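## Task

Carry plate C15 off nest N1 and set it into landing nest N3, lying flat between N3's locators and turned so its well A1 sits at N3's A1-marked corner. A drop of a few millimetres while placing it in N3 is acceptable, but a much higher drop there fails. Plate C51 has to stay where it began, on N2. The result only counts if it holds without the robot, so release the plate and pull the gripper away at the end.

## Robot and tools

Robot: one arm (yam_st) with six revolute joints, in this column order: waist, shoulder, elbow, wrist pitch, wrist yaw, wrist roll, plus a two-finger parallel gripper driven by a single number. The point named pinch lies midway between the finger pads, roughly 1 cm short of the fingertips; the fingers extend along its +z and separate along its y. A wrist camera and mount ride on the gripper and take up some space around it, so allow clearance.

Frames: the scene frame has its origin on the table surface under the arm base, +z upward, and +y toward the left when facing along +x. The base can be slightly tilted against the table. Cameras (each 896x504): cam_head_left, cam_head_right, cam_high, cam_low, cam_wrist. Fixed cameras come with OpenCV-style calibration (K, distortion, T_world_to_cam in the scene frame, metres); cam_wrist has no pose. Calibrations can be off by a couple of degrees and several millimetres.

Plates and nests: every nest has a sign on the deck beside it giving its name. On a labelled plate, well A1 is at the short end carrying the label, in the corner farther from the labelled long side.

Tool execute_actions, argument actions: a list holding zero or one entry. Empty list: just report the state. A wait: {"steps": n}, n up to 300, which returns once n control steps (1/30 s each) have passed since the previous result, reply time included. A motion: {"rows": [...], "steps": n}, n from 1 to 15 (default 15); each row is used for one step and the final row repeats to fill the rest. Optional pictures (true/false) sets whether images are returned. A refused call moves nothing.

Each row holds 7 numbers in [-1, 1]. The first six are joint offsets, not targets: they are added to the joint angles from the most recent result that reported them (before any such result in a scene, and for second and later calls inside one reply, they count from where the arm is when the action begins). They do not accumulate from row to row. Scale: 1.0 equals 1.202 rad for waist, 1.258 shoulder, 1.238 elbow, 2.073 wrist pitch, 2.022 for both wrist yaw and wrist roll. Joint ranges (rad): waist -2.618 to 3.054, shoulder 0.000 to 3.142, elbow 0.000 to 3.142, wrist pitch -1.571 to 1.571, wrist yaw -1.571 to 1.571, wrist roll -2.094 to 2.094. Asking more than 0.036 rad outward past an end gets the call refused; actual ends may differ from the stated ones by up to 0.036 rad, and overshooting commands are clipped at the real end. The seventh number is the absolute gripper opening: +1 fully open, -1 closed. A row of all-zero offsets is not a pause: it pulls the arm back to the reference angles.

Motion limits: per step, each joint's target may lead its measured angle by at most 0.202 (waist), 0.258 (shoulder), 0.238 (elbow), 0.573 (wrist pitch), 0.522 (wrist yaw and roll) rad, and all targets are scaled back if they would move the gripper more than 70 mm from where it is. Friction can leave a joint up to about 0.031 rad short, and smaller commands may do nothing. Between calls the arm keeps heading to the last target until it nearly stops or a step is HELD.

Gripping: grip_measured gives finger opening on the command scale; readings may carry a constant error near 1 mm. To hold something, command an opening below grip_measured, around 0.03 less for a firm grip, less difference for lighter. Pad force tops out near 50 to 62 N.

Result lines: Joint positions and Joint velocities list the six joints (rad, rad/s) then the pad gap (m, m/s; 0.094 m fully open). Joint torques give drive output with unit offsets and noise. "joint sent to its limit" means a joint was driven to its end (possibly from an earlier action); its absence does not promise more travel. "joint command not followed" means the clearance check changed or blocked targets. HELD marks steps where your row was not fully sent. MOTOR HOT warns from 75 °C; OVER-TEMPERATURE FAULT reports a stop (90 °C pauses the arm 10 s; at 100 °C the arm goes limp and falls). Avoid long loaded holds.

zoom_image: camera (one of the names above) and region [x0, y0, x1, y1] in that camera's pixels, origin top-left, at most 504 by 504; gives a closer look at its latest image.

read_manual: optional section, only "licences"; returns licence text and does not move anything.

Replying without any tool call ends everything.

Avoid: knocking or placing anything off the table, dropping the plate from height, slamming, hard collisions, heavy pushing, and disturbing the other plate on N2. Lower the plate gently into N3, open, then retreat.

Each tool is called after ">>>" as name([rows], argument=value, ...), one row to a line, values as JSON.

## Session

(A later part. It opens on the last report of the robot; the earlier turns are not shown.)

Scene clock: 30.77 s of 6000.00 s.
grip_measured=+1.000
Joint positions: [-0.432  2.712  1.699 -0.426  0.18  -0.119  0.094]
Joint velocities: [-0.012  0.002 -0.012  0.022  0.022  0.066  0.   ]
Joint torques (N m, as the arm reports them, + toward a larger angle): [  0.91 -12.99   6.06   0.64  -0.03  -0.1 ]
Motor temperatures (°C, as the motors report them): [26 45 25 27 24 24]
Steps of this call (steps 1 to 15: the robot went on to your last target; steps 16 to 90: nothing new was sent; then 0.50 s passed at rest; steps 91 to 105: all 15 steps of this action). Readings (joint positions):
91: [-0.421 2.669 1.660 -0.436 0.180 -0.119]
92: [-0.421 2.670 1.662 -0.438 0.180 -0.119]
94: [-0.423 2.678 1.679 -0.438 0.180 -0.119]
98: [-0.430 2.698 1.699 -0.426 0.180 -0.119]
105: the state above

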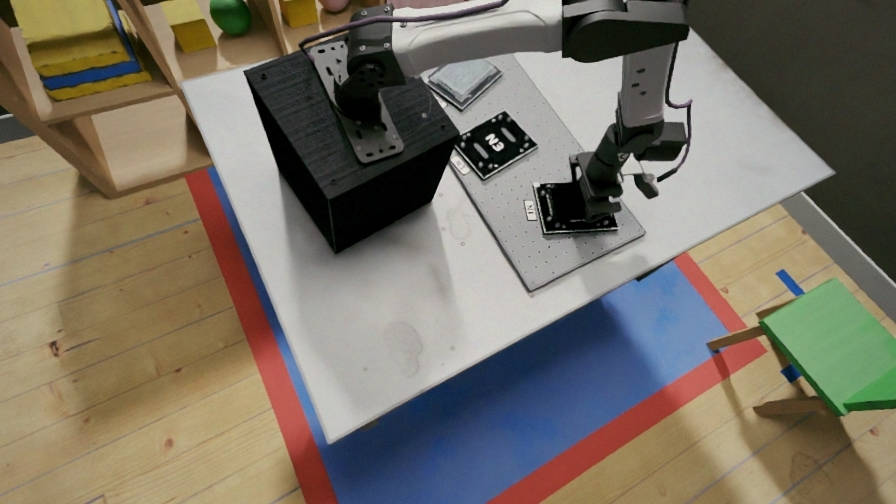

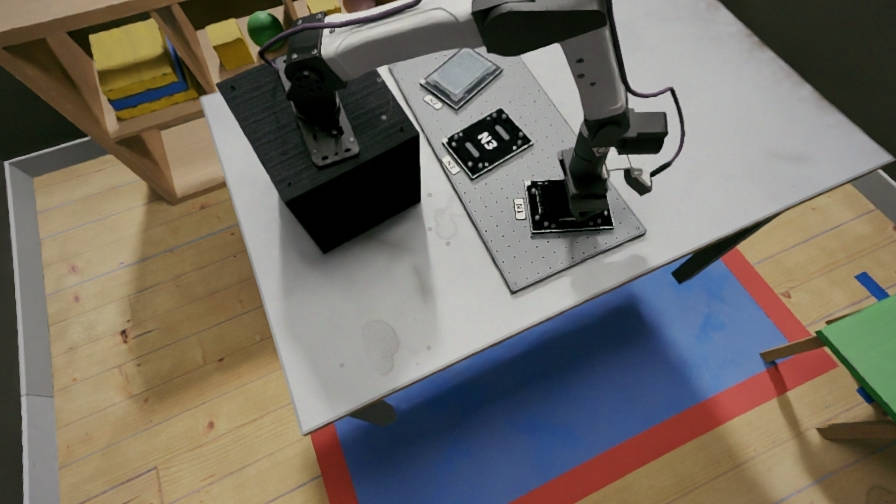

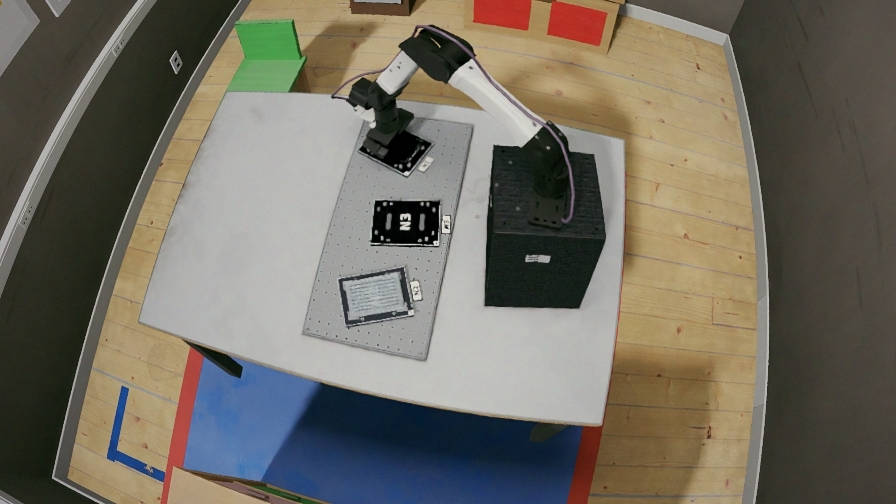

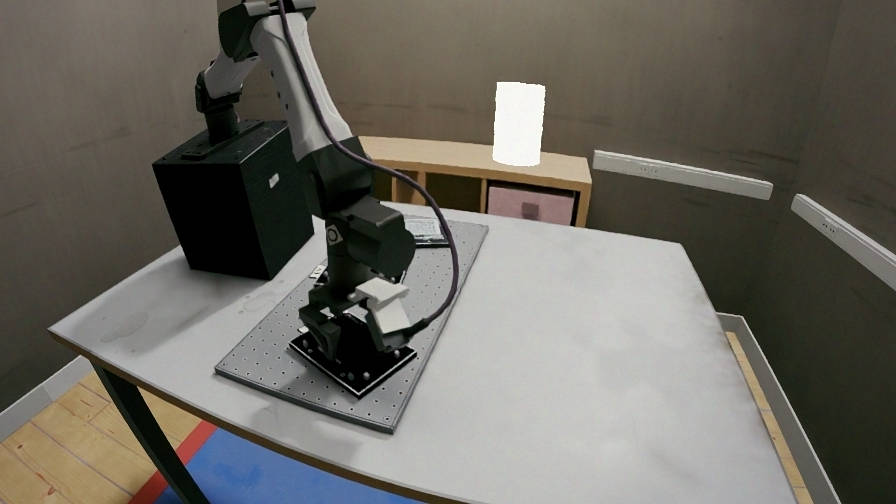

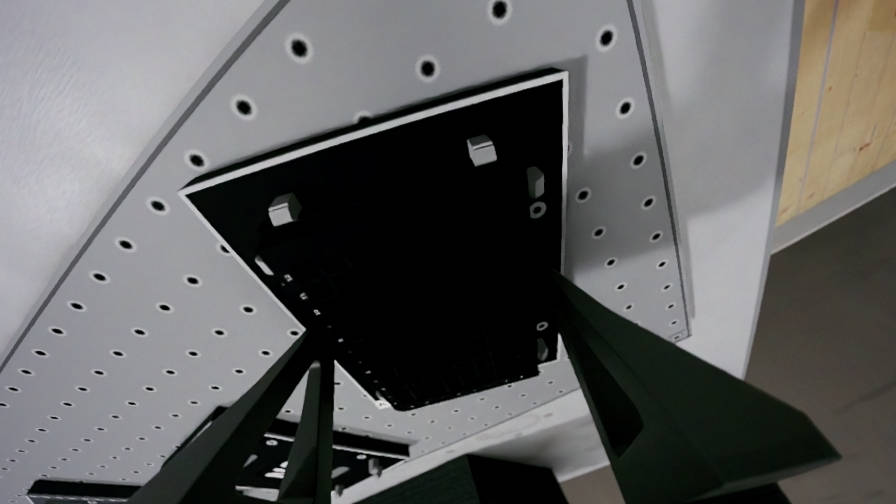

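>>> execute_actions([
  {"rows":[[0,0.012,0,0,0,0,0.92],[0,0.016,0,0,0,0,0.86],[0,0.016,0,0,0,0,0.8],[0,0.016,0,0,0,0,0.76],[0,0.016,0,0,0,0,0.72],[0,0.016,0,0,0,0,0.7]],"steps":15},
])

Scene clock: 32.10 s of 6000.00 s.
grip_measured=+0.718
Joint positions: [-0.432  2.712  1.699 -0.426  0.18  -0.119  0.081]
Joint velocities: [-0.017 -0.002 -0.012 -0.007 -0.007 -0.022  0.   ]
Joint torques (N m, as the arm reports them, + toward a larger angle): [  1.17 -12.56   4.75   0.56  -0.03  -0.1 ]
Motor temperatures (°C, as the motors report them): [26 45 25 27 24 24]
Steps of this call (steps 1 to 15: the robot went on to your last target; steps 16 to 25: nothing new was sent; steps 26 to 40: all 15 steps of this action). Readings (joint positions):
26: [-0.432 2.712 1.699 -0.426 0.180 -0.119]
27: [-0.432 2.712 1.699 -0.426 0.180 -0.119]
29: [-0.432 2.712 1.699 -0.426 0.180 -0.119]
33: [-0.432 2.712 1.699 -0.426 0.180 -0.119]
40: the state above

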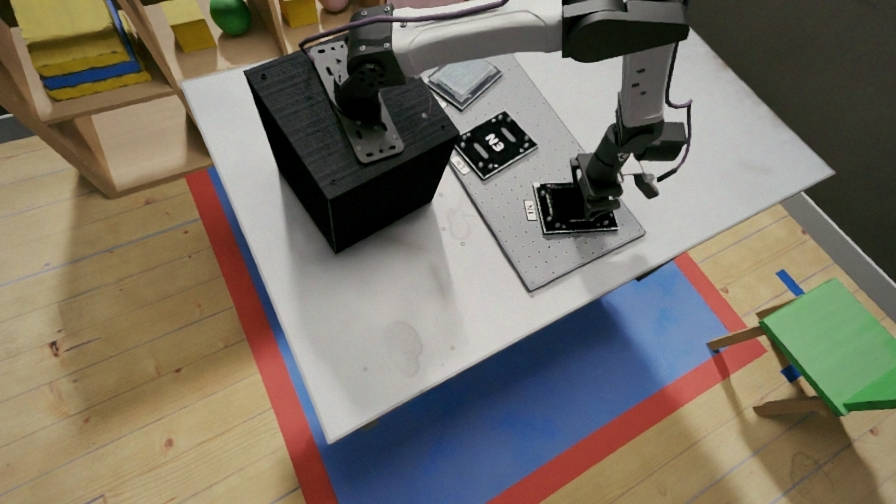

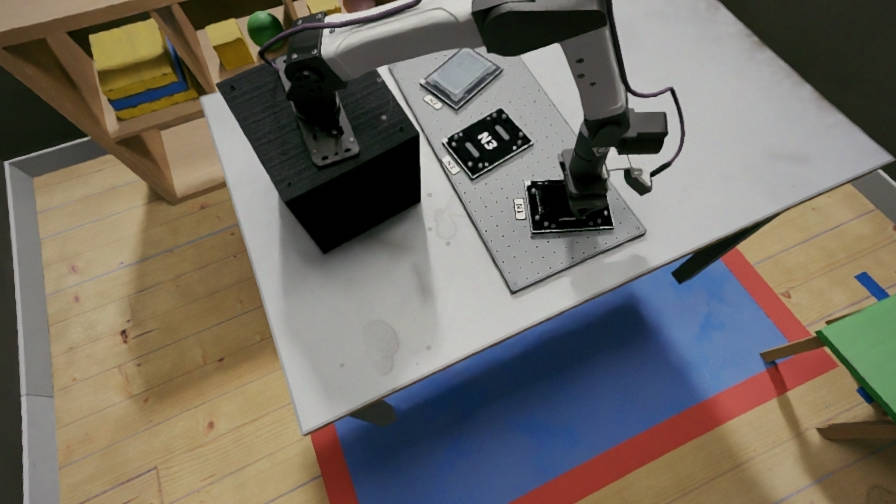

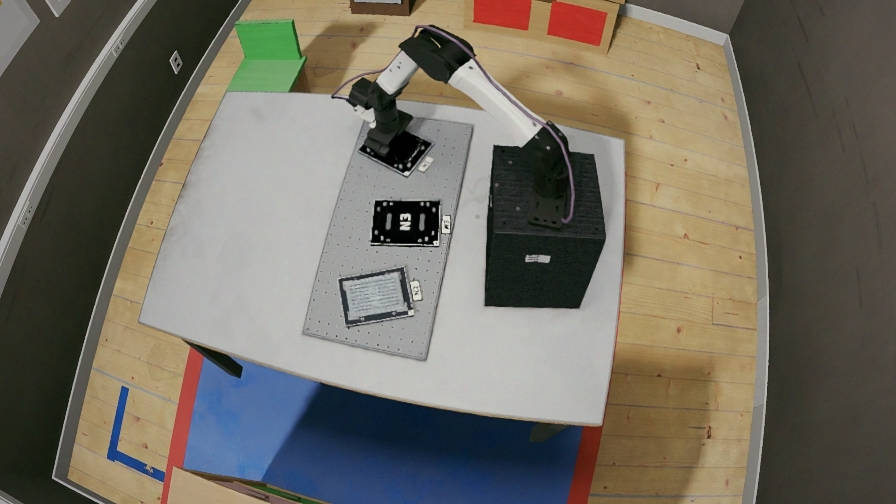

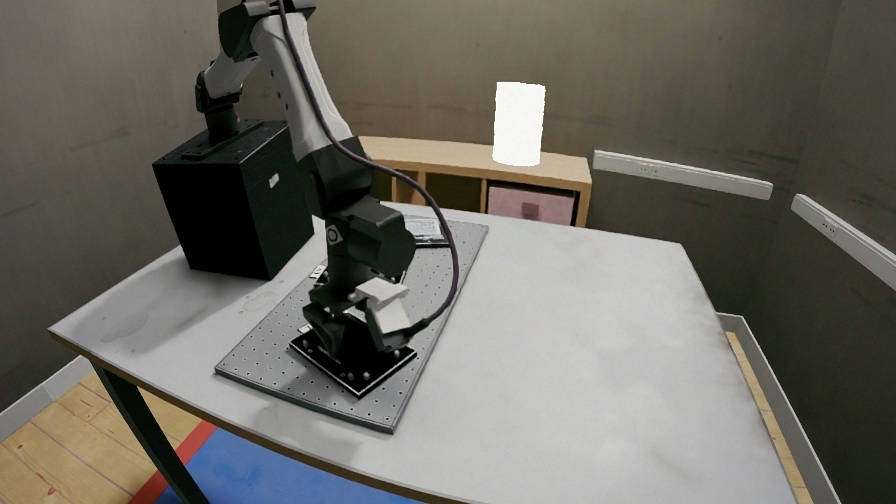

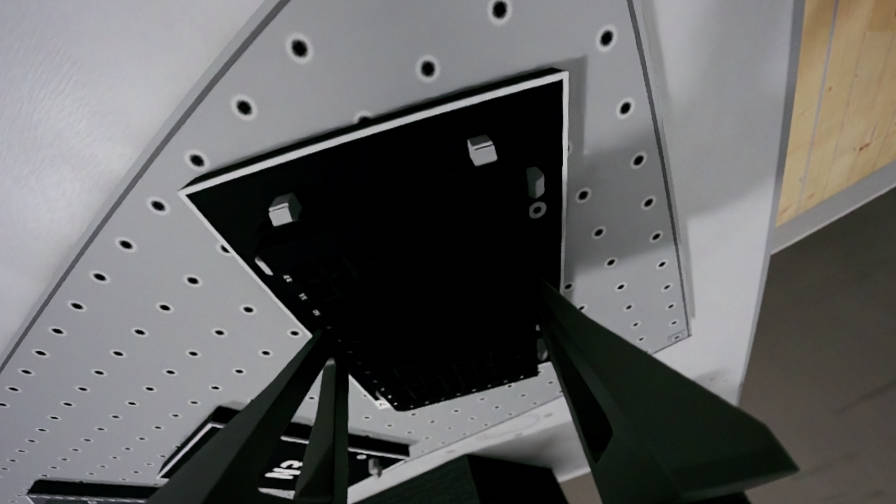

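>>> execute_actions([
  {"rows":[[0.002,-0.02,0,-0.008,0,0,0.685],[0.004,-0.035,0,-0.016,0,0,0.685],[0.006,-0.05,0,-0.025,0,0,0.685],[0.01,-0.07,0,-0.035,0,0,0.685],[0.014,-0.09,0,-0.047,0,0,0.685],[0.018,-0.11,0,-0.058,0,0,0.685],[0.02,-0.13,0,-0.068,0,0,0.685]],"steps":15},
])

Scene clock: 35.93 s of 6000.00 s.
grip_measured=+0.714
Joint positions: [-0.413  2.549  1.699 -0.536  0.18  -0.119  0.081]
Joint velocities: [-0.002  0.002  0.007 -0.168  0.051 -0.066  0.001]
Joint torques (N m, as the arm reports them, + toward a larger angle): [  1.58 -14.01   5.46   0.6   -0.04  -0.09]
Motor temperatures (°C, as the motors report them): [26 46 25 27 24 24]
Steps of this call (steps 1 to 15: the robot went on to your last target; steps 16 to 90: nothing new was sent; then 0.33 s passed at rest; steps 91 to 105: all 15 steps of this action). Readings (joint positions):
91: [-0.432 2.712 1.699 -0.427 0.180 -0.119]
92: [-0.432 2.711 1.699 -0.428 0.180 -0.119]
94: [-0.432 2.699 1.699 -0.442 0.180 -0.119]
98: [-0.424 2.624 1.699 -0.515 0.180 -0.119]
105: the state above

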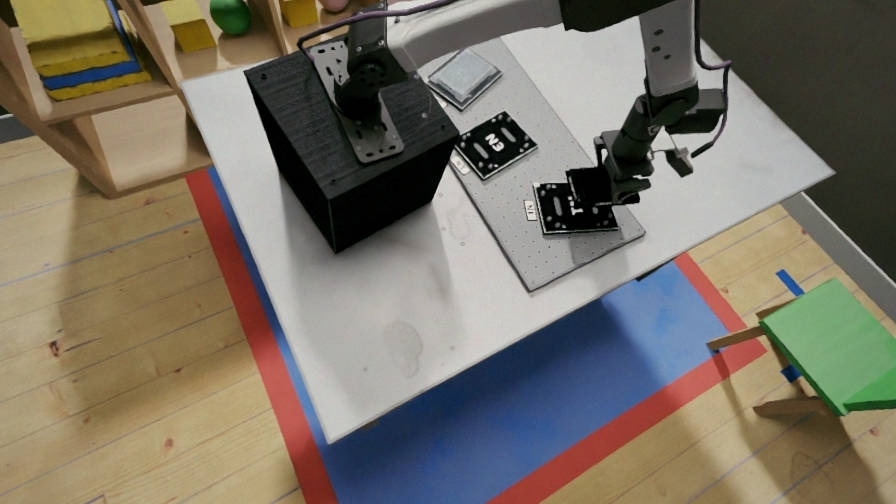

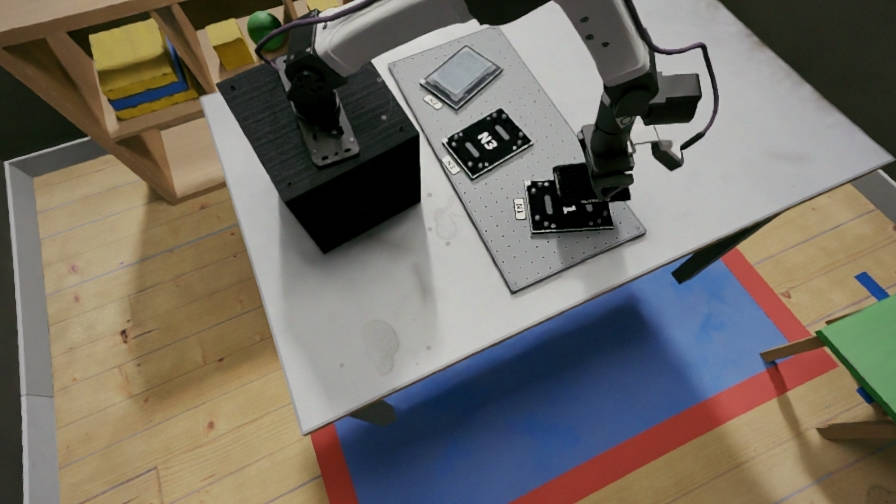

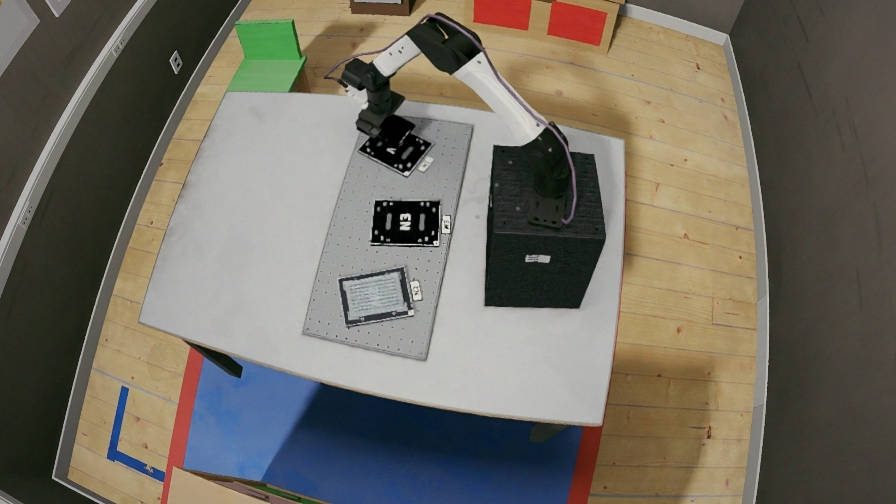

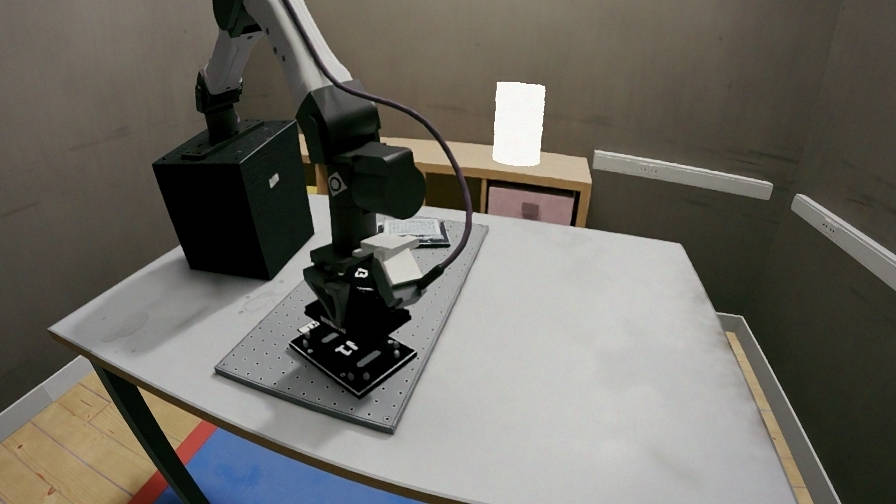

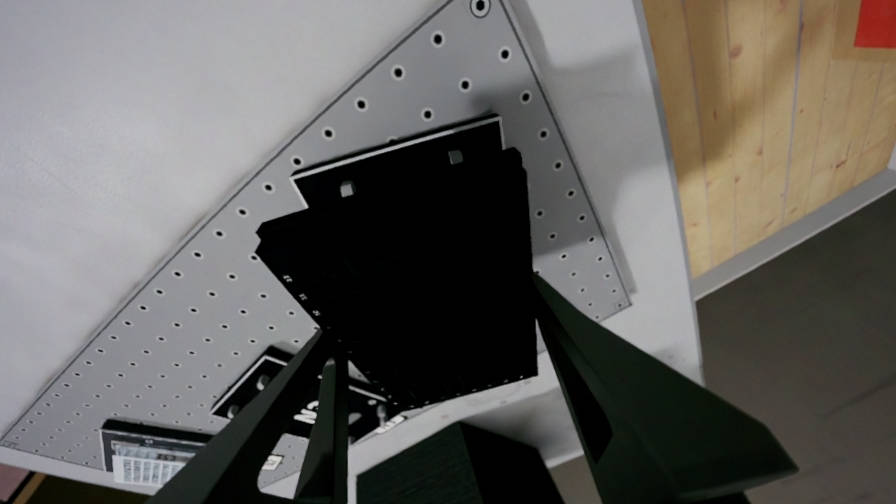

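>>> execute_actions([
  {"rows":[[0.03,-0.005,-0.035,0.015,0.002,-0.002,0.685],[0.06,-0.01,-0.07,0.03,0.004,-0.004,0.685],[0.09,-0.015,-0.11,0.045,0.006,-0.006,0.685],[0.12,-0.02,-0.15,0.06,0.008,-0.008,0.685],[0.15,-0.025,-0.19,0.078,0.01,-0.01,0.685],[0.18,-0.03,-0.23,0.095,0.012,-0.012,0.685],[0.21,-0.035,-0.27,0.11,0.014,-0.014,0.685],[0.24,-0.04,-0.31,0.127,0.016,-0.016,0.685],[0.27,-0.045,-0.35,0.143,0.018,-0.018,0.685],[0.30,-0.05,-0.39,0.16,0.02,-0.02,0.685],[0.33,-0.05,-0.43,0.175,0.022,-0.021,0.685],[0.36,-0.05,-0.465,0.19,0.023,-0.021,0.685],[0.385,-0.05,-0.495,0.202,0.023,-0.021,0.685],[0.405,-0.05,-0.52,0.212,0.023,-0.021,0.685],[0.417,-0.05,-0.538,0.218,0.023,-0.021,0.685]],"steps":15},
], pictures=false)

>>> execute_actions([
  {"steps":40},
])

Scene clock: 38.83 s of 6000.00 s.
grip_measured=+0.714
Joint positions: [ 0.073  2.528  1.087 -0.193  0.205 -0.148  0.081]
Joint velocities: [ 0.637  0.007 -0.979  0.432  0.081 -0.095 -0.001]
Joint torques (N m, as the arm reports them, + toward a larger angle): [ -0.57 -13.98   3.26   0.68   0.2   -0.16]
Motor temperatures (°C, as the motors report them): [26 47 26 27 24 24]
Steps of this call (steps 1 to 30: the robot went on to your last target; steps 31 to 72: nothing new was sent; steps 73 to 87: all 15 steps of this action). Readings (joint positions):
73: [-0.410 2.549 1.693 -0.552 0.181 -0.119]
74: [-0.403 2.548 1.678 -0.531 0.184 -0.119]
76: [-0.367 2.539 1.614 -0.478 0.194 -0.119]
80: [-0.205 2.528 1.419 -0.370 0.203 -0.127]
87: the state above

Scene clock: 40.17 s of 6000.00 s.
grip_measured=+0.714
Joint positions: [ 0.094  2.513  1.031 -0.093  0.219 -0.152  0.081]
Joint velocities: [-0.002  0.007 -0.002  0.037 -0.051 -0.007 -0.   ]
Joint torques (N m, as the arm reports them, + toward a larger angle): [  0.72 -12.6    2.69   0.53   0.08  -0.2 ]
Motor temperatures (°C, as the motors report them): [26 48 25 27 24 24]
Steps of this call (steps 1 to 30: the robot went on to your last target; steps 31 to 40: nothing new was sent). Readings (joint positions):
1: [0.091 2.528 1.060 -0.182 0.205 -0.150]
2: [0.100 2.528 1.042 -0.175 0.205 -0.151]
4: [0.100 2.528 1.031 -0.162 0.207 -0.152]
8: [0.094 2.519 1.031 -0.121 0.214 -0.152]
40: the state above
The arm was judged still, so your last target was given up. Only a new action makes it travel on or press farther. Fingers that are still opening or closing keep moving.

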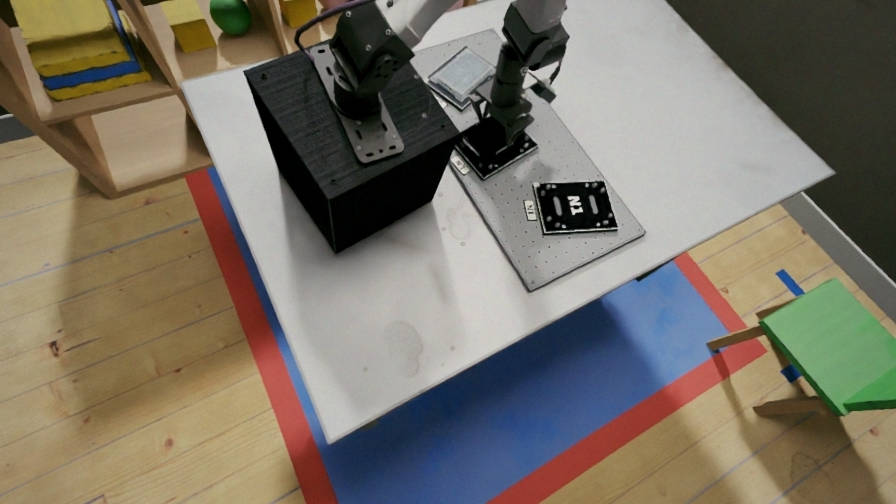

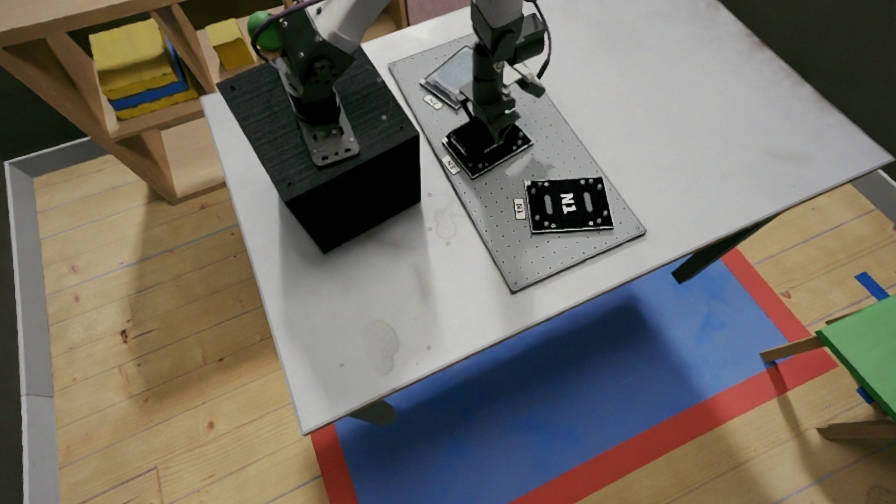

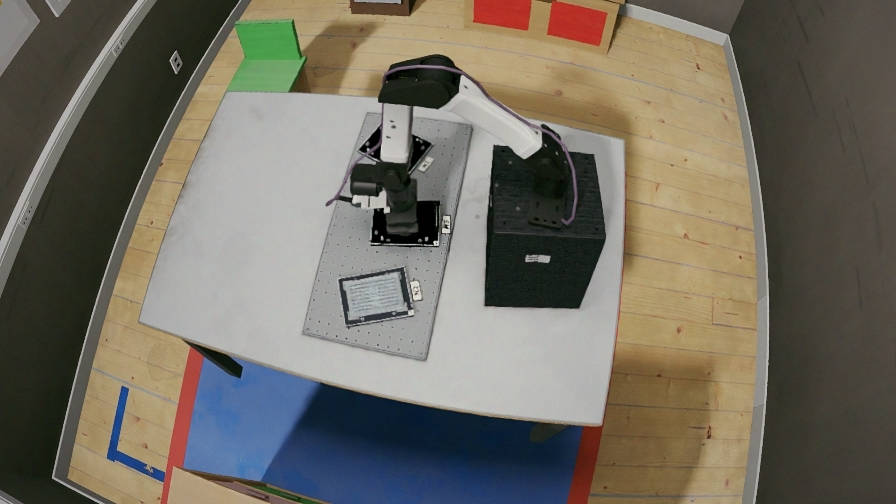

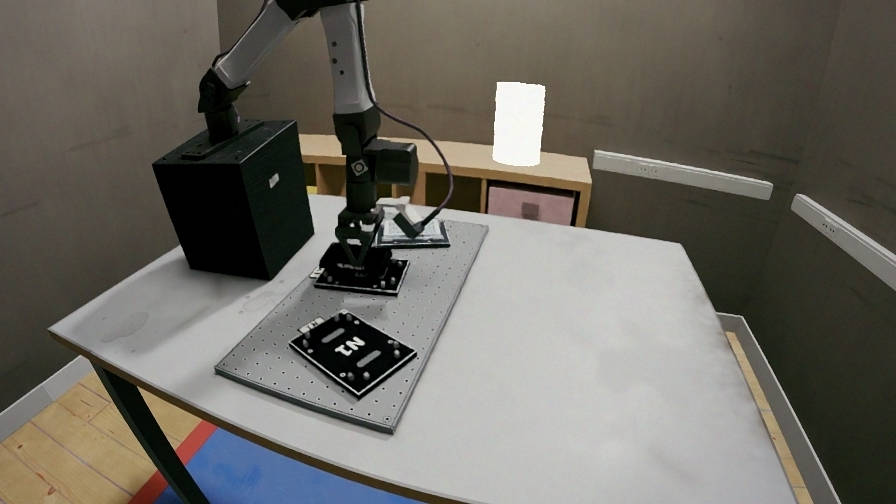

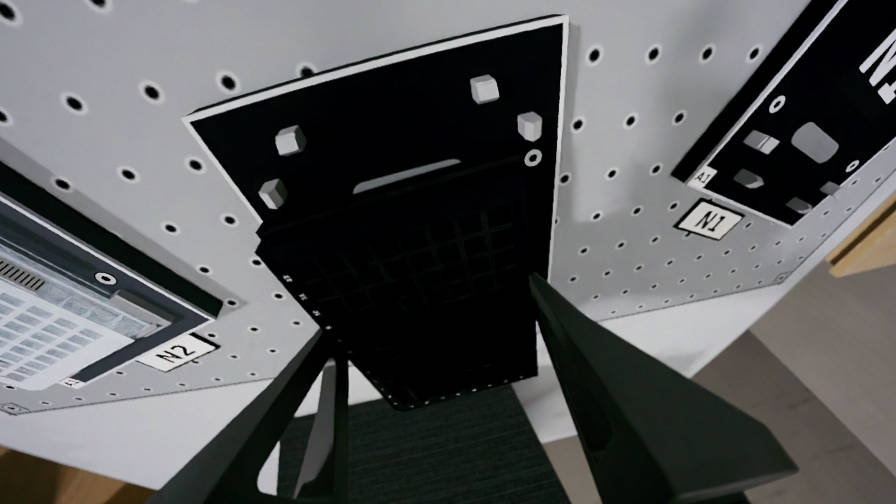

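>>> execute_actions([
  {"rows":[[0,-0.01,0.01,0.003,0,0.005,0.685],[0,-0.01,0.018,0.007,0,0.01,0.685],[0,-0.01,0.022,0.011,0,0.015,0.685]],"steps":15},
])

Scene clock: 41.90 s of 6000.00 s.
grip_measured=+0.714
Joint positions: [ 0.094  2.513  1.041 -0.08   0.219 -0.133  0.081]
Joint velocities: [-0.012 -0.012 -0.002  0.007 -0.007 -0.095  0.   ]
Joint torques (N m, as the arm reports them, + toward a larger angle): [  1.09 -11.66   3.98   0.6   -0.02   0.04]
Motor temperatures (°C, as the motors report them): [26 48 25 27 24 24]
Steps of this call (steps 1 to 37: nothing new was sent; steps 38 to 52: all 15 steps of this action). Readings (joint positions):
38: [0.094 2.513 1.031 -0.093 0.219 -0.152]
39: [0.094 2.513 1.031 -0.093 0.219 -0.150]
41: [0.094 2.513 1.032 -0.090 0.219 -0.144]
45: [0.094 2.513 1.039 -0.084 0.219 -0.137]
52: the state above

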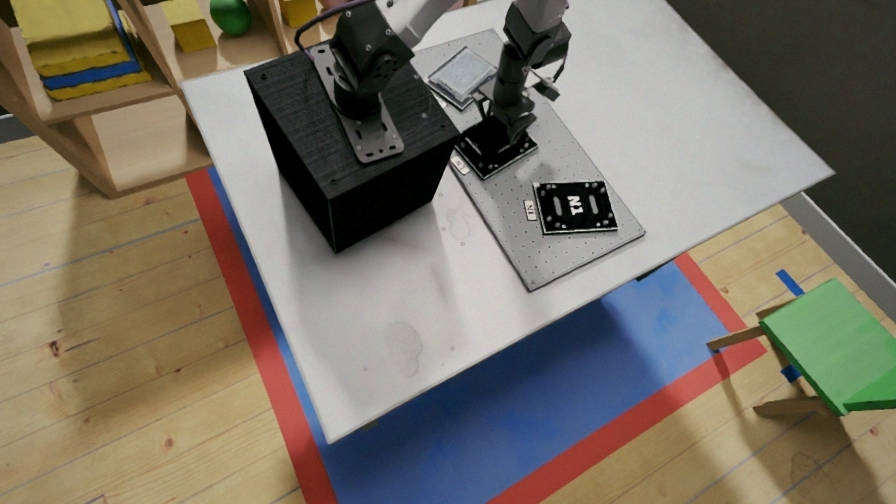

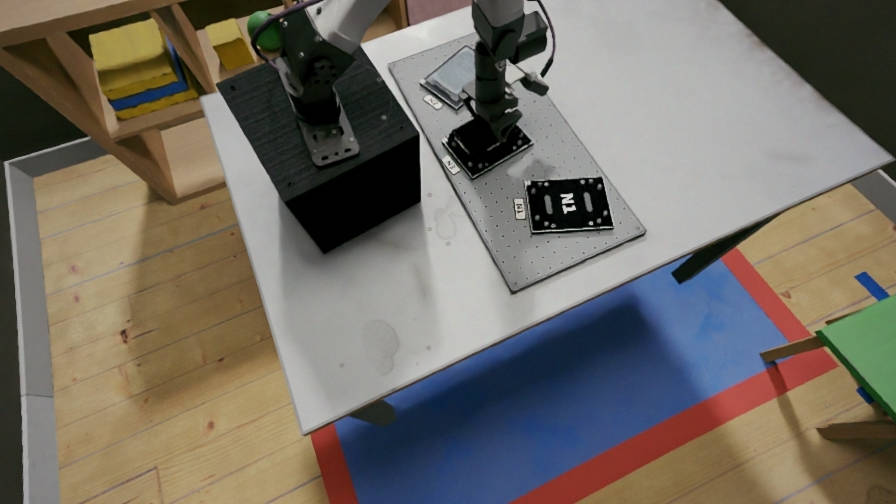

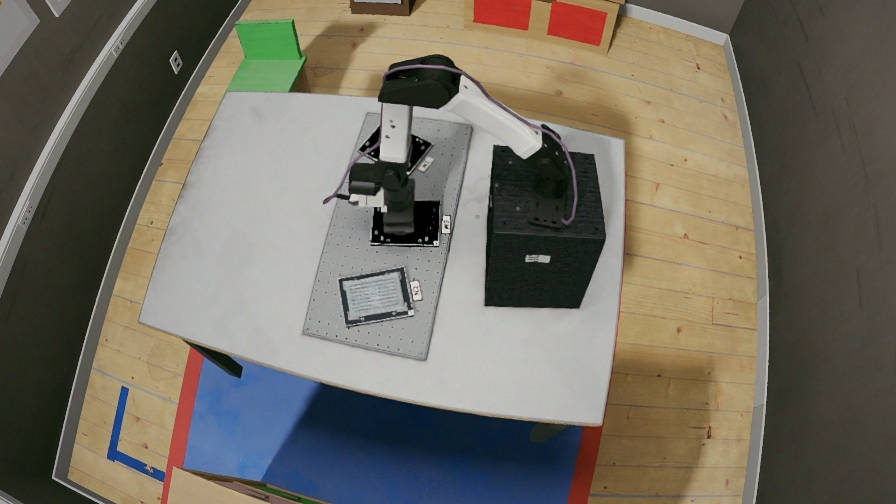

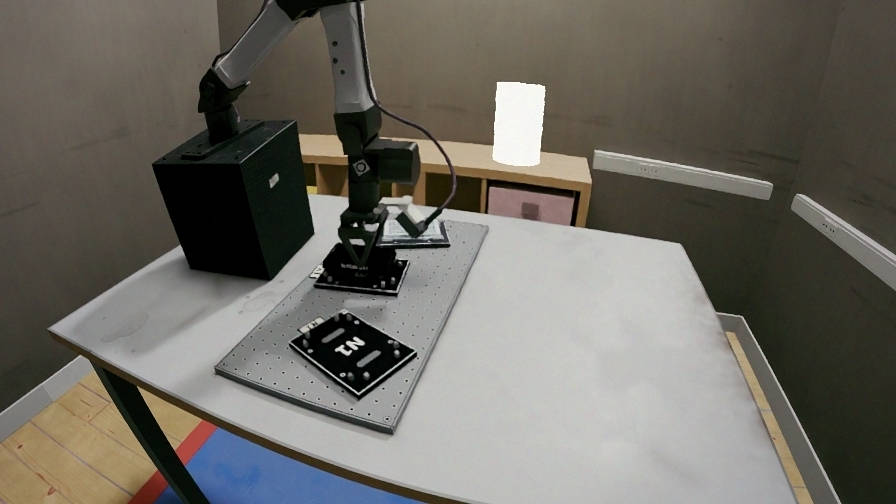

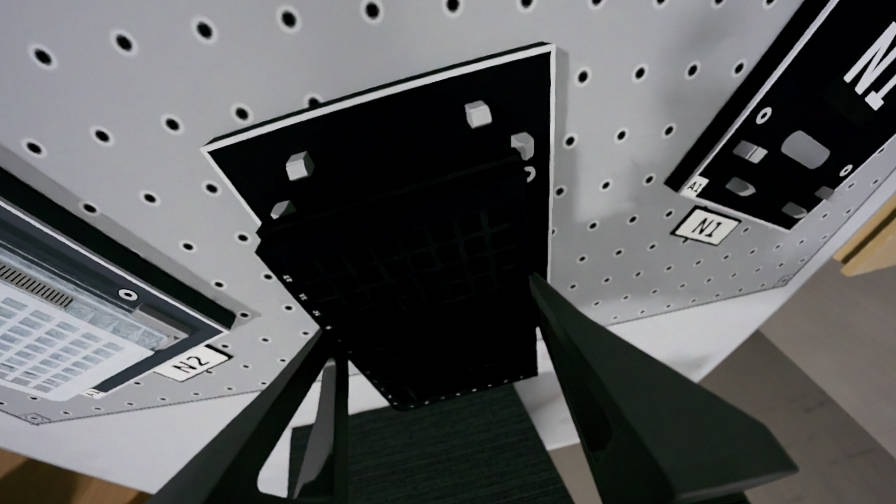

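>>> execute_actions([
  {"rows":[[-0.004,0.008,0.006,0.004,0,0,0.685],[-0.008,0.016,0.012,0.008,0,0,0.685],[-0.012,0.024,0.018,0.012,0,0,0.685],[-0.013,0.028,0.022,0.016,0,0,0.685]],"steps":15},
])

Scene clock: 43.70 s of 6000.00 s.
grip_measured=+0.714
Joint positions: [ 0.083  2.531  1.05  -0.059  0.219 -0.132  0.081]
Joint velocities: [-0.007  0.027 -0.012  0.066 -0.051  0.051  0.   ]
Joint torques (N m, as the arm reports them, + toward a larger angle): [ 0.72 -9.39  4.    0.63 -0.03 -0.1 ]
Motor temperatures (°C, as the motors report them): [26 48 25 27 24 24]
Steps of this call (steps 1 to 15: the robot went on to your last target; steps 16 to 39: nothing new was sent; steps 40 to 54: all 15 steps of this action). Readings (joint positions):
40: [0.094 2.513 1.041 -0.080 0.219 -0.132]
41: [0.094 2.513 1.041 -0.080 0.219 -0.132]
43: [0.091 2.516 1.043 -0.075 0.219 -0.132]
47: [0.084 2.529 1.050 -0.062 0.219 -0.132]
54: the state above

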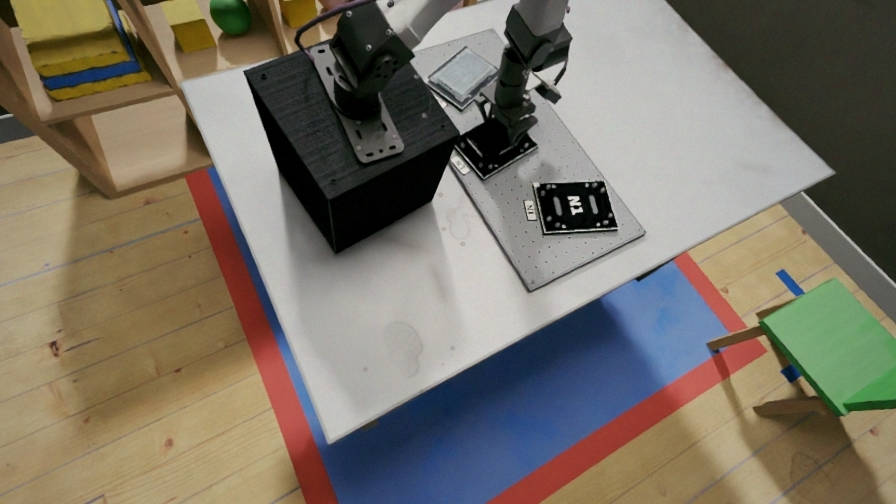

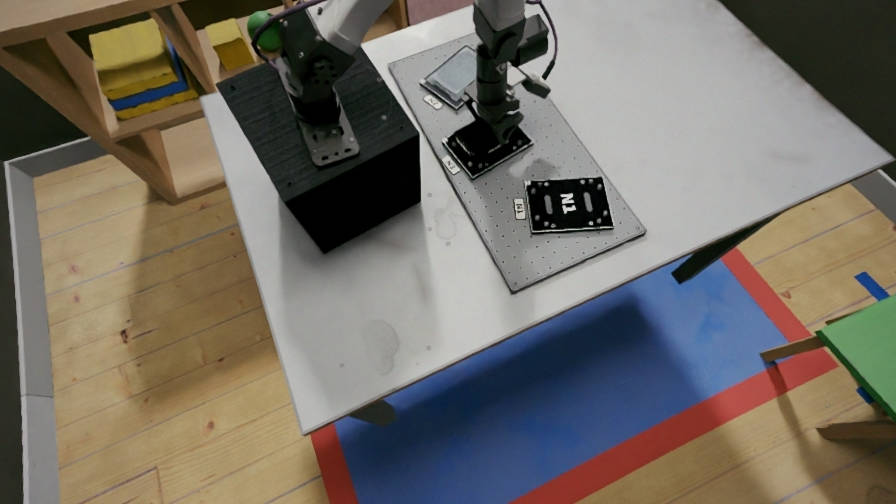

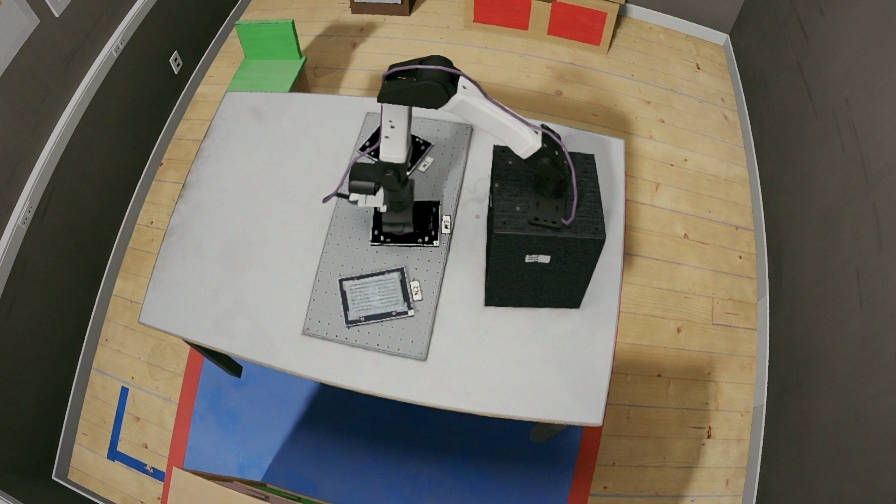

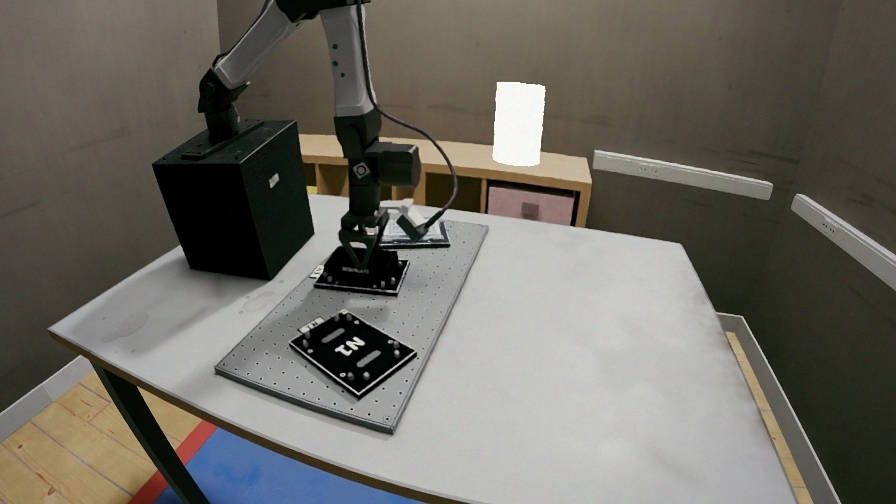

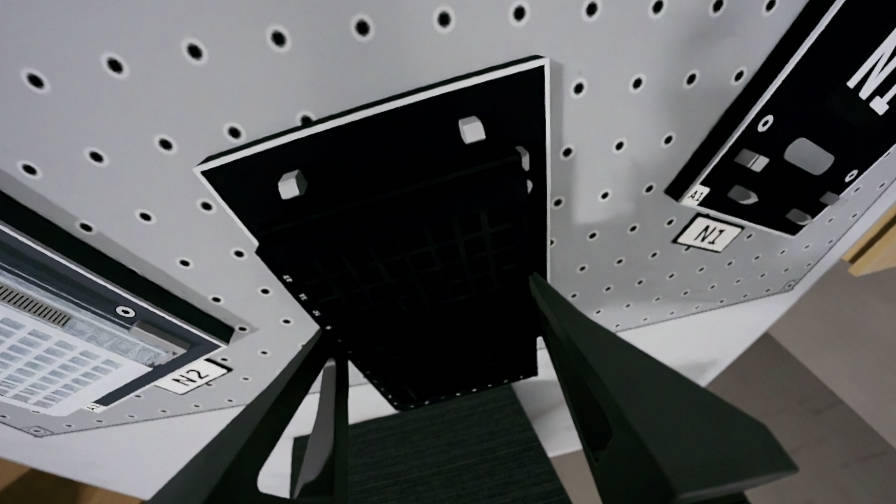

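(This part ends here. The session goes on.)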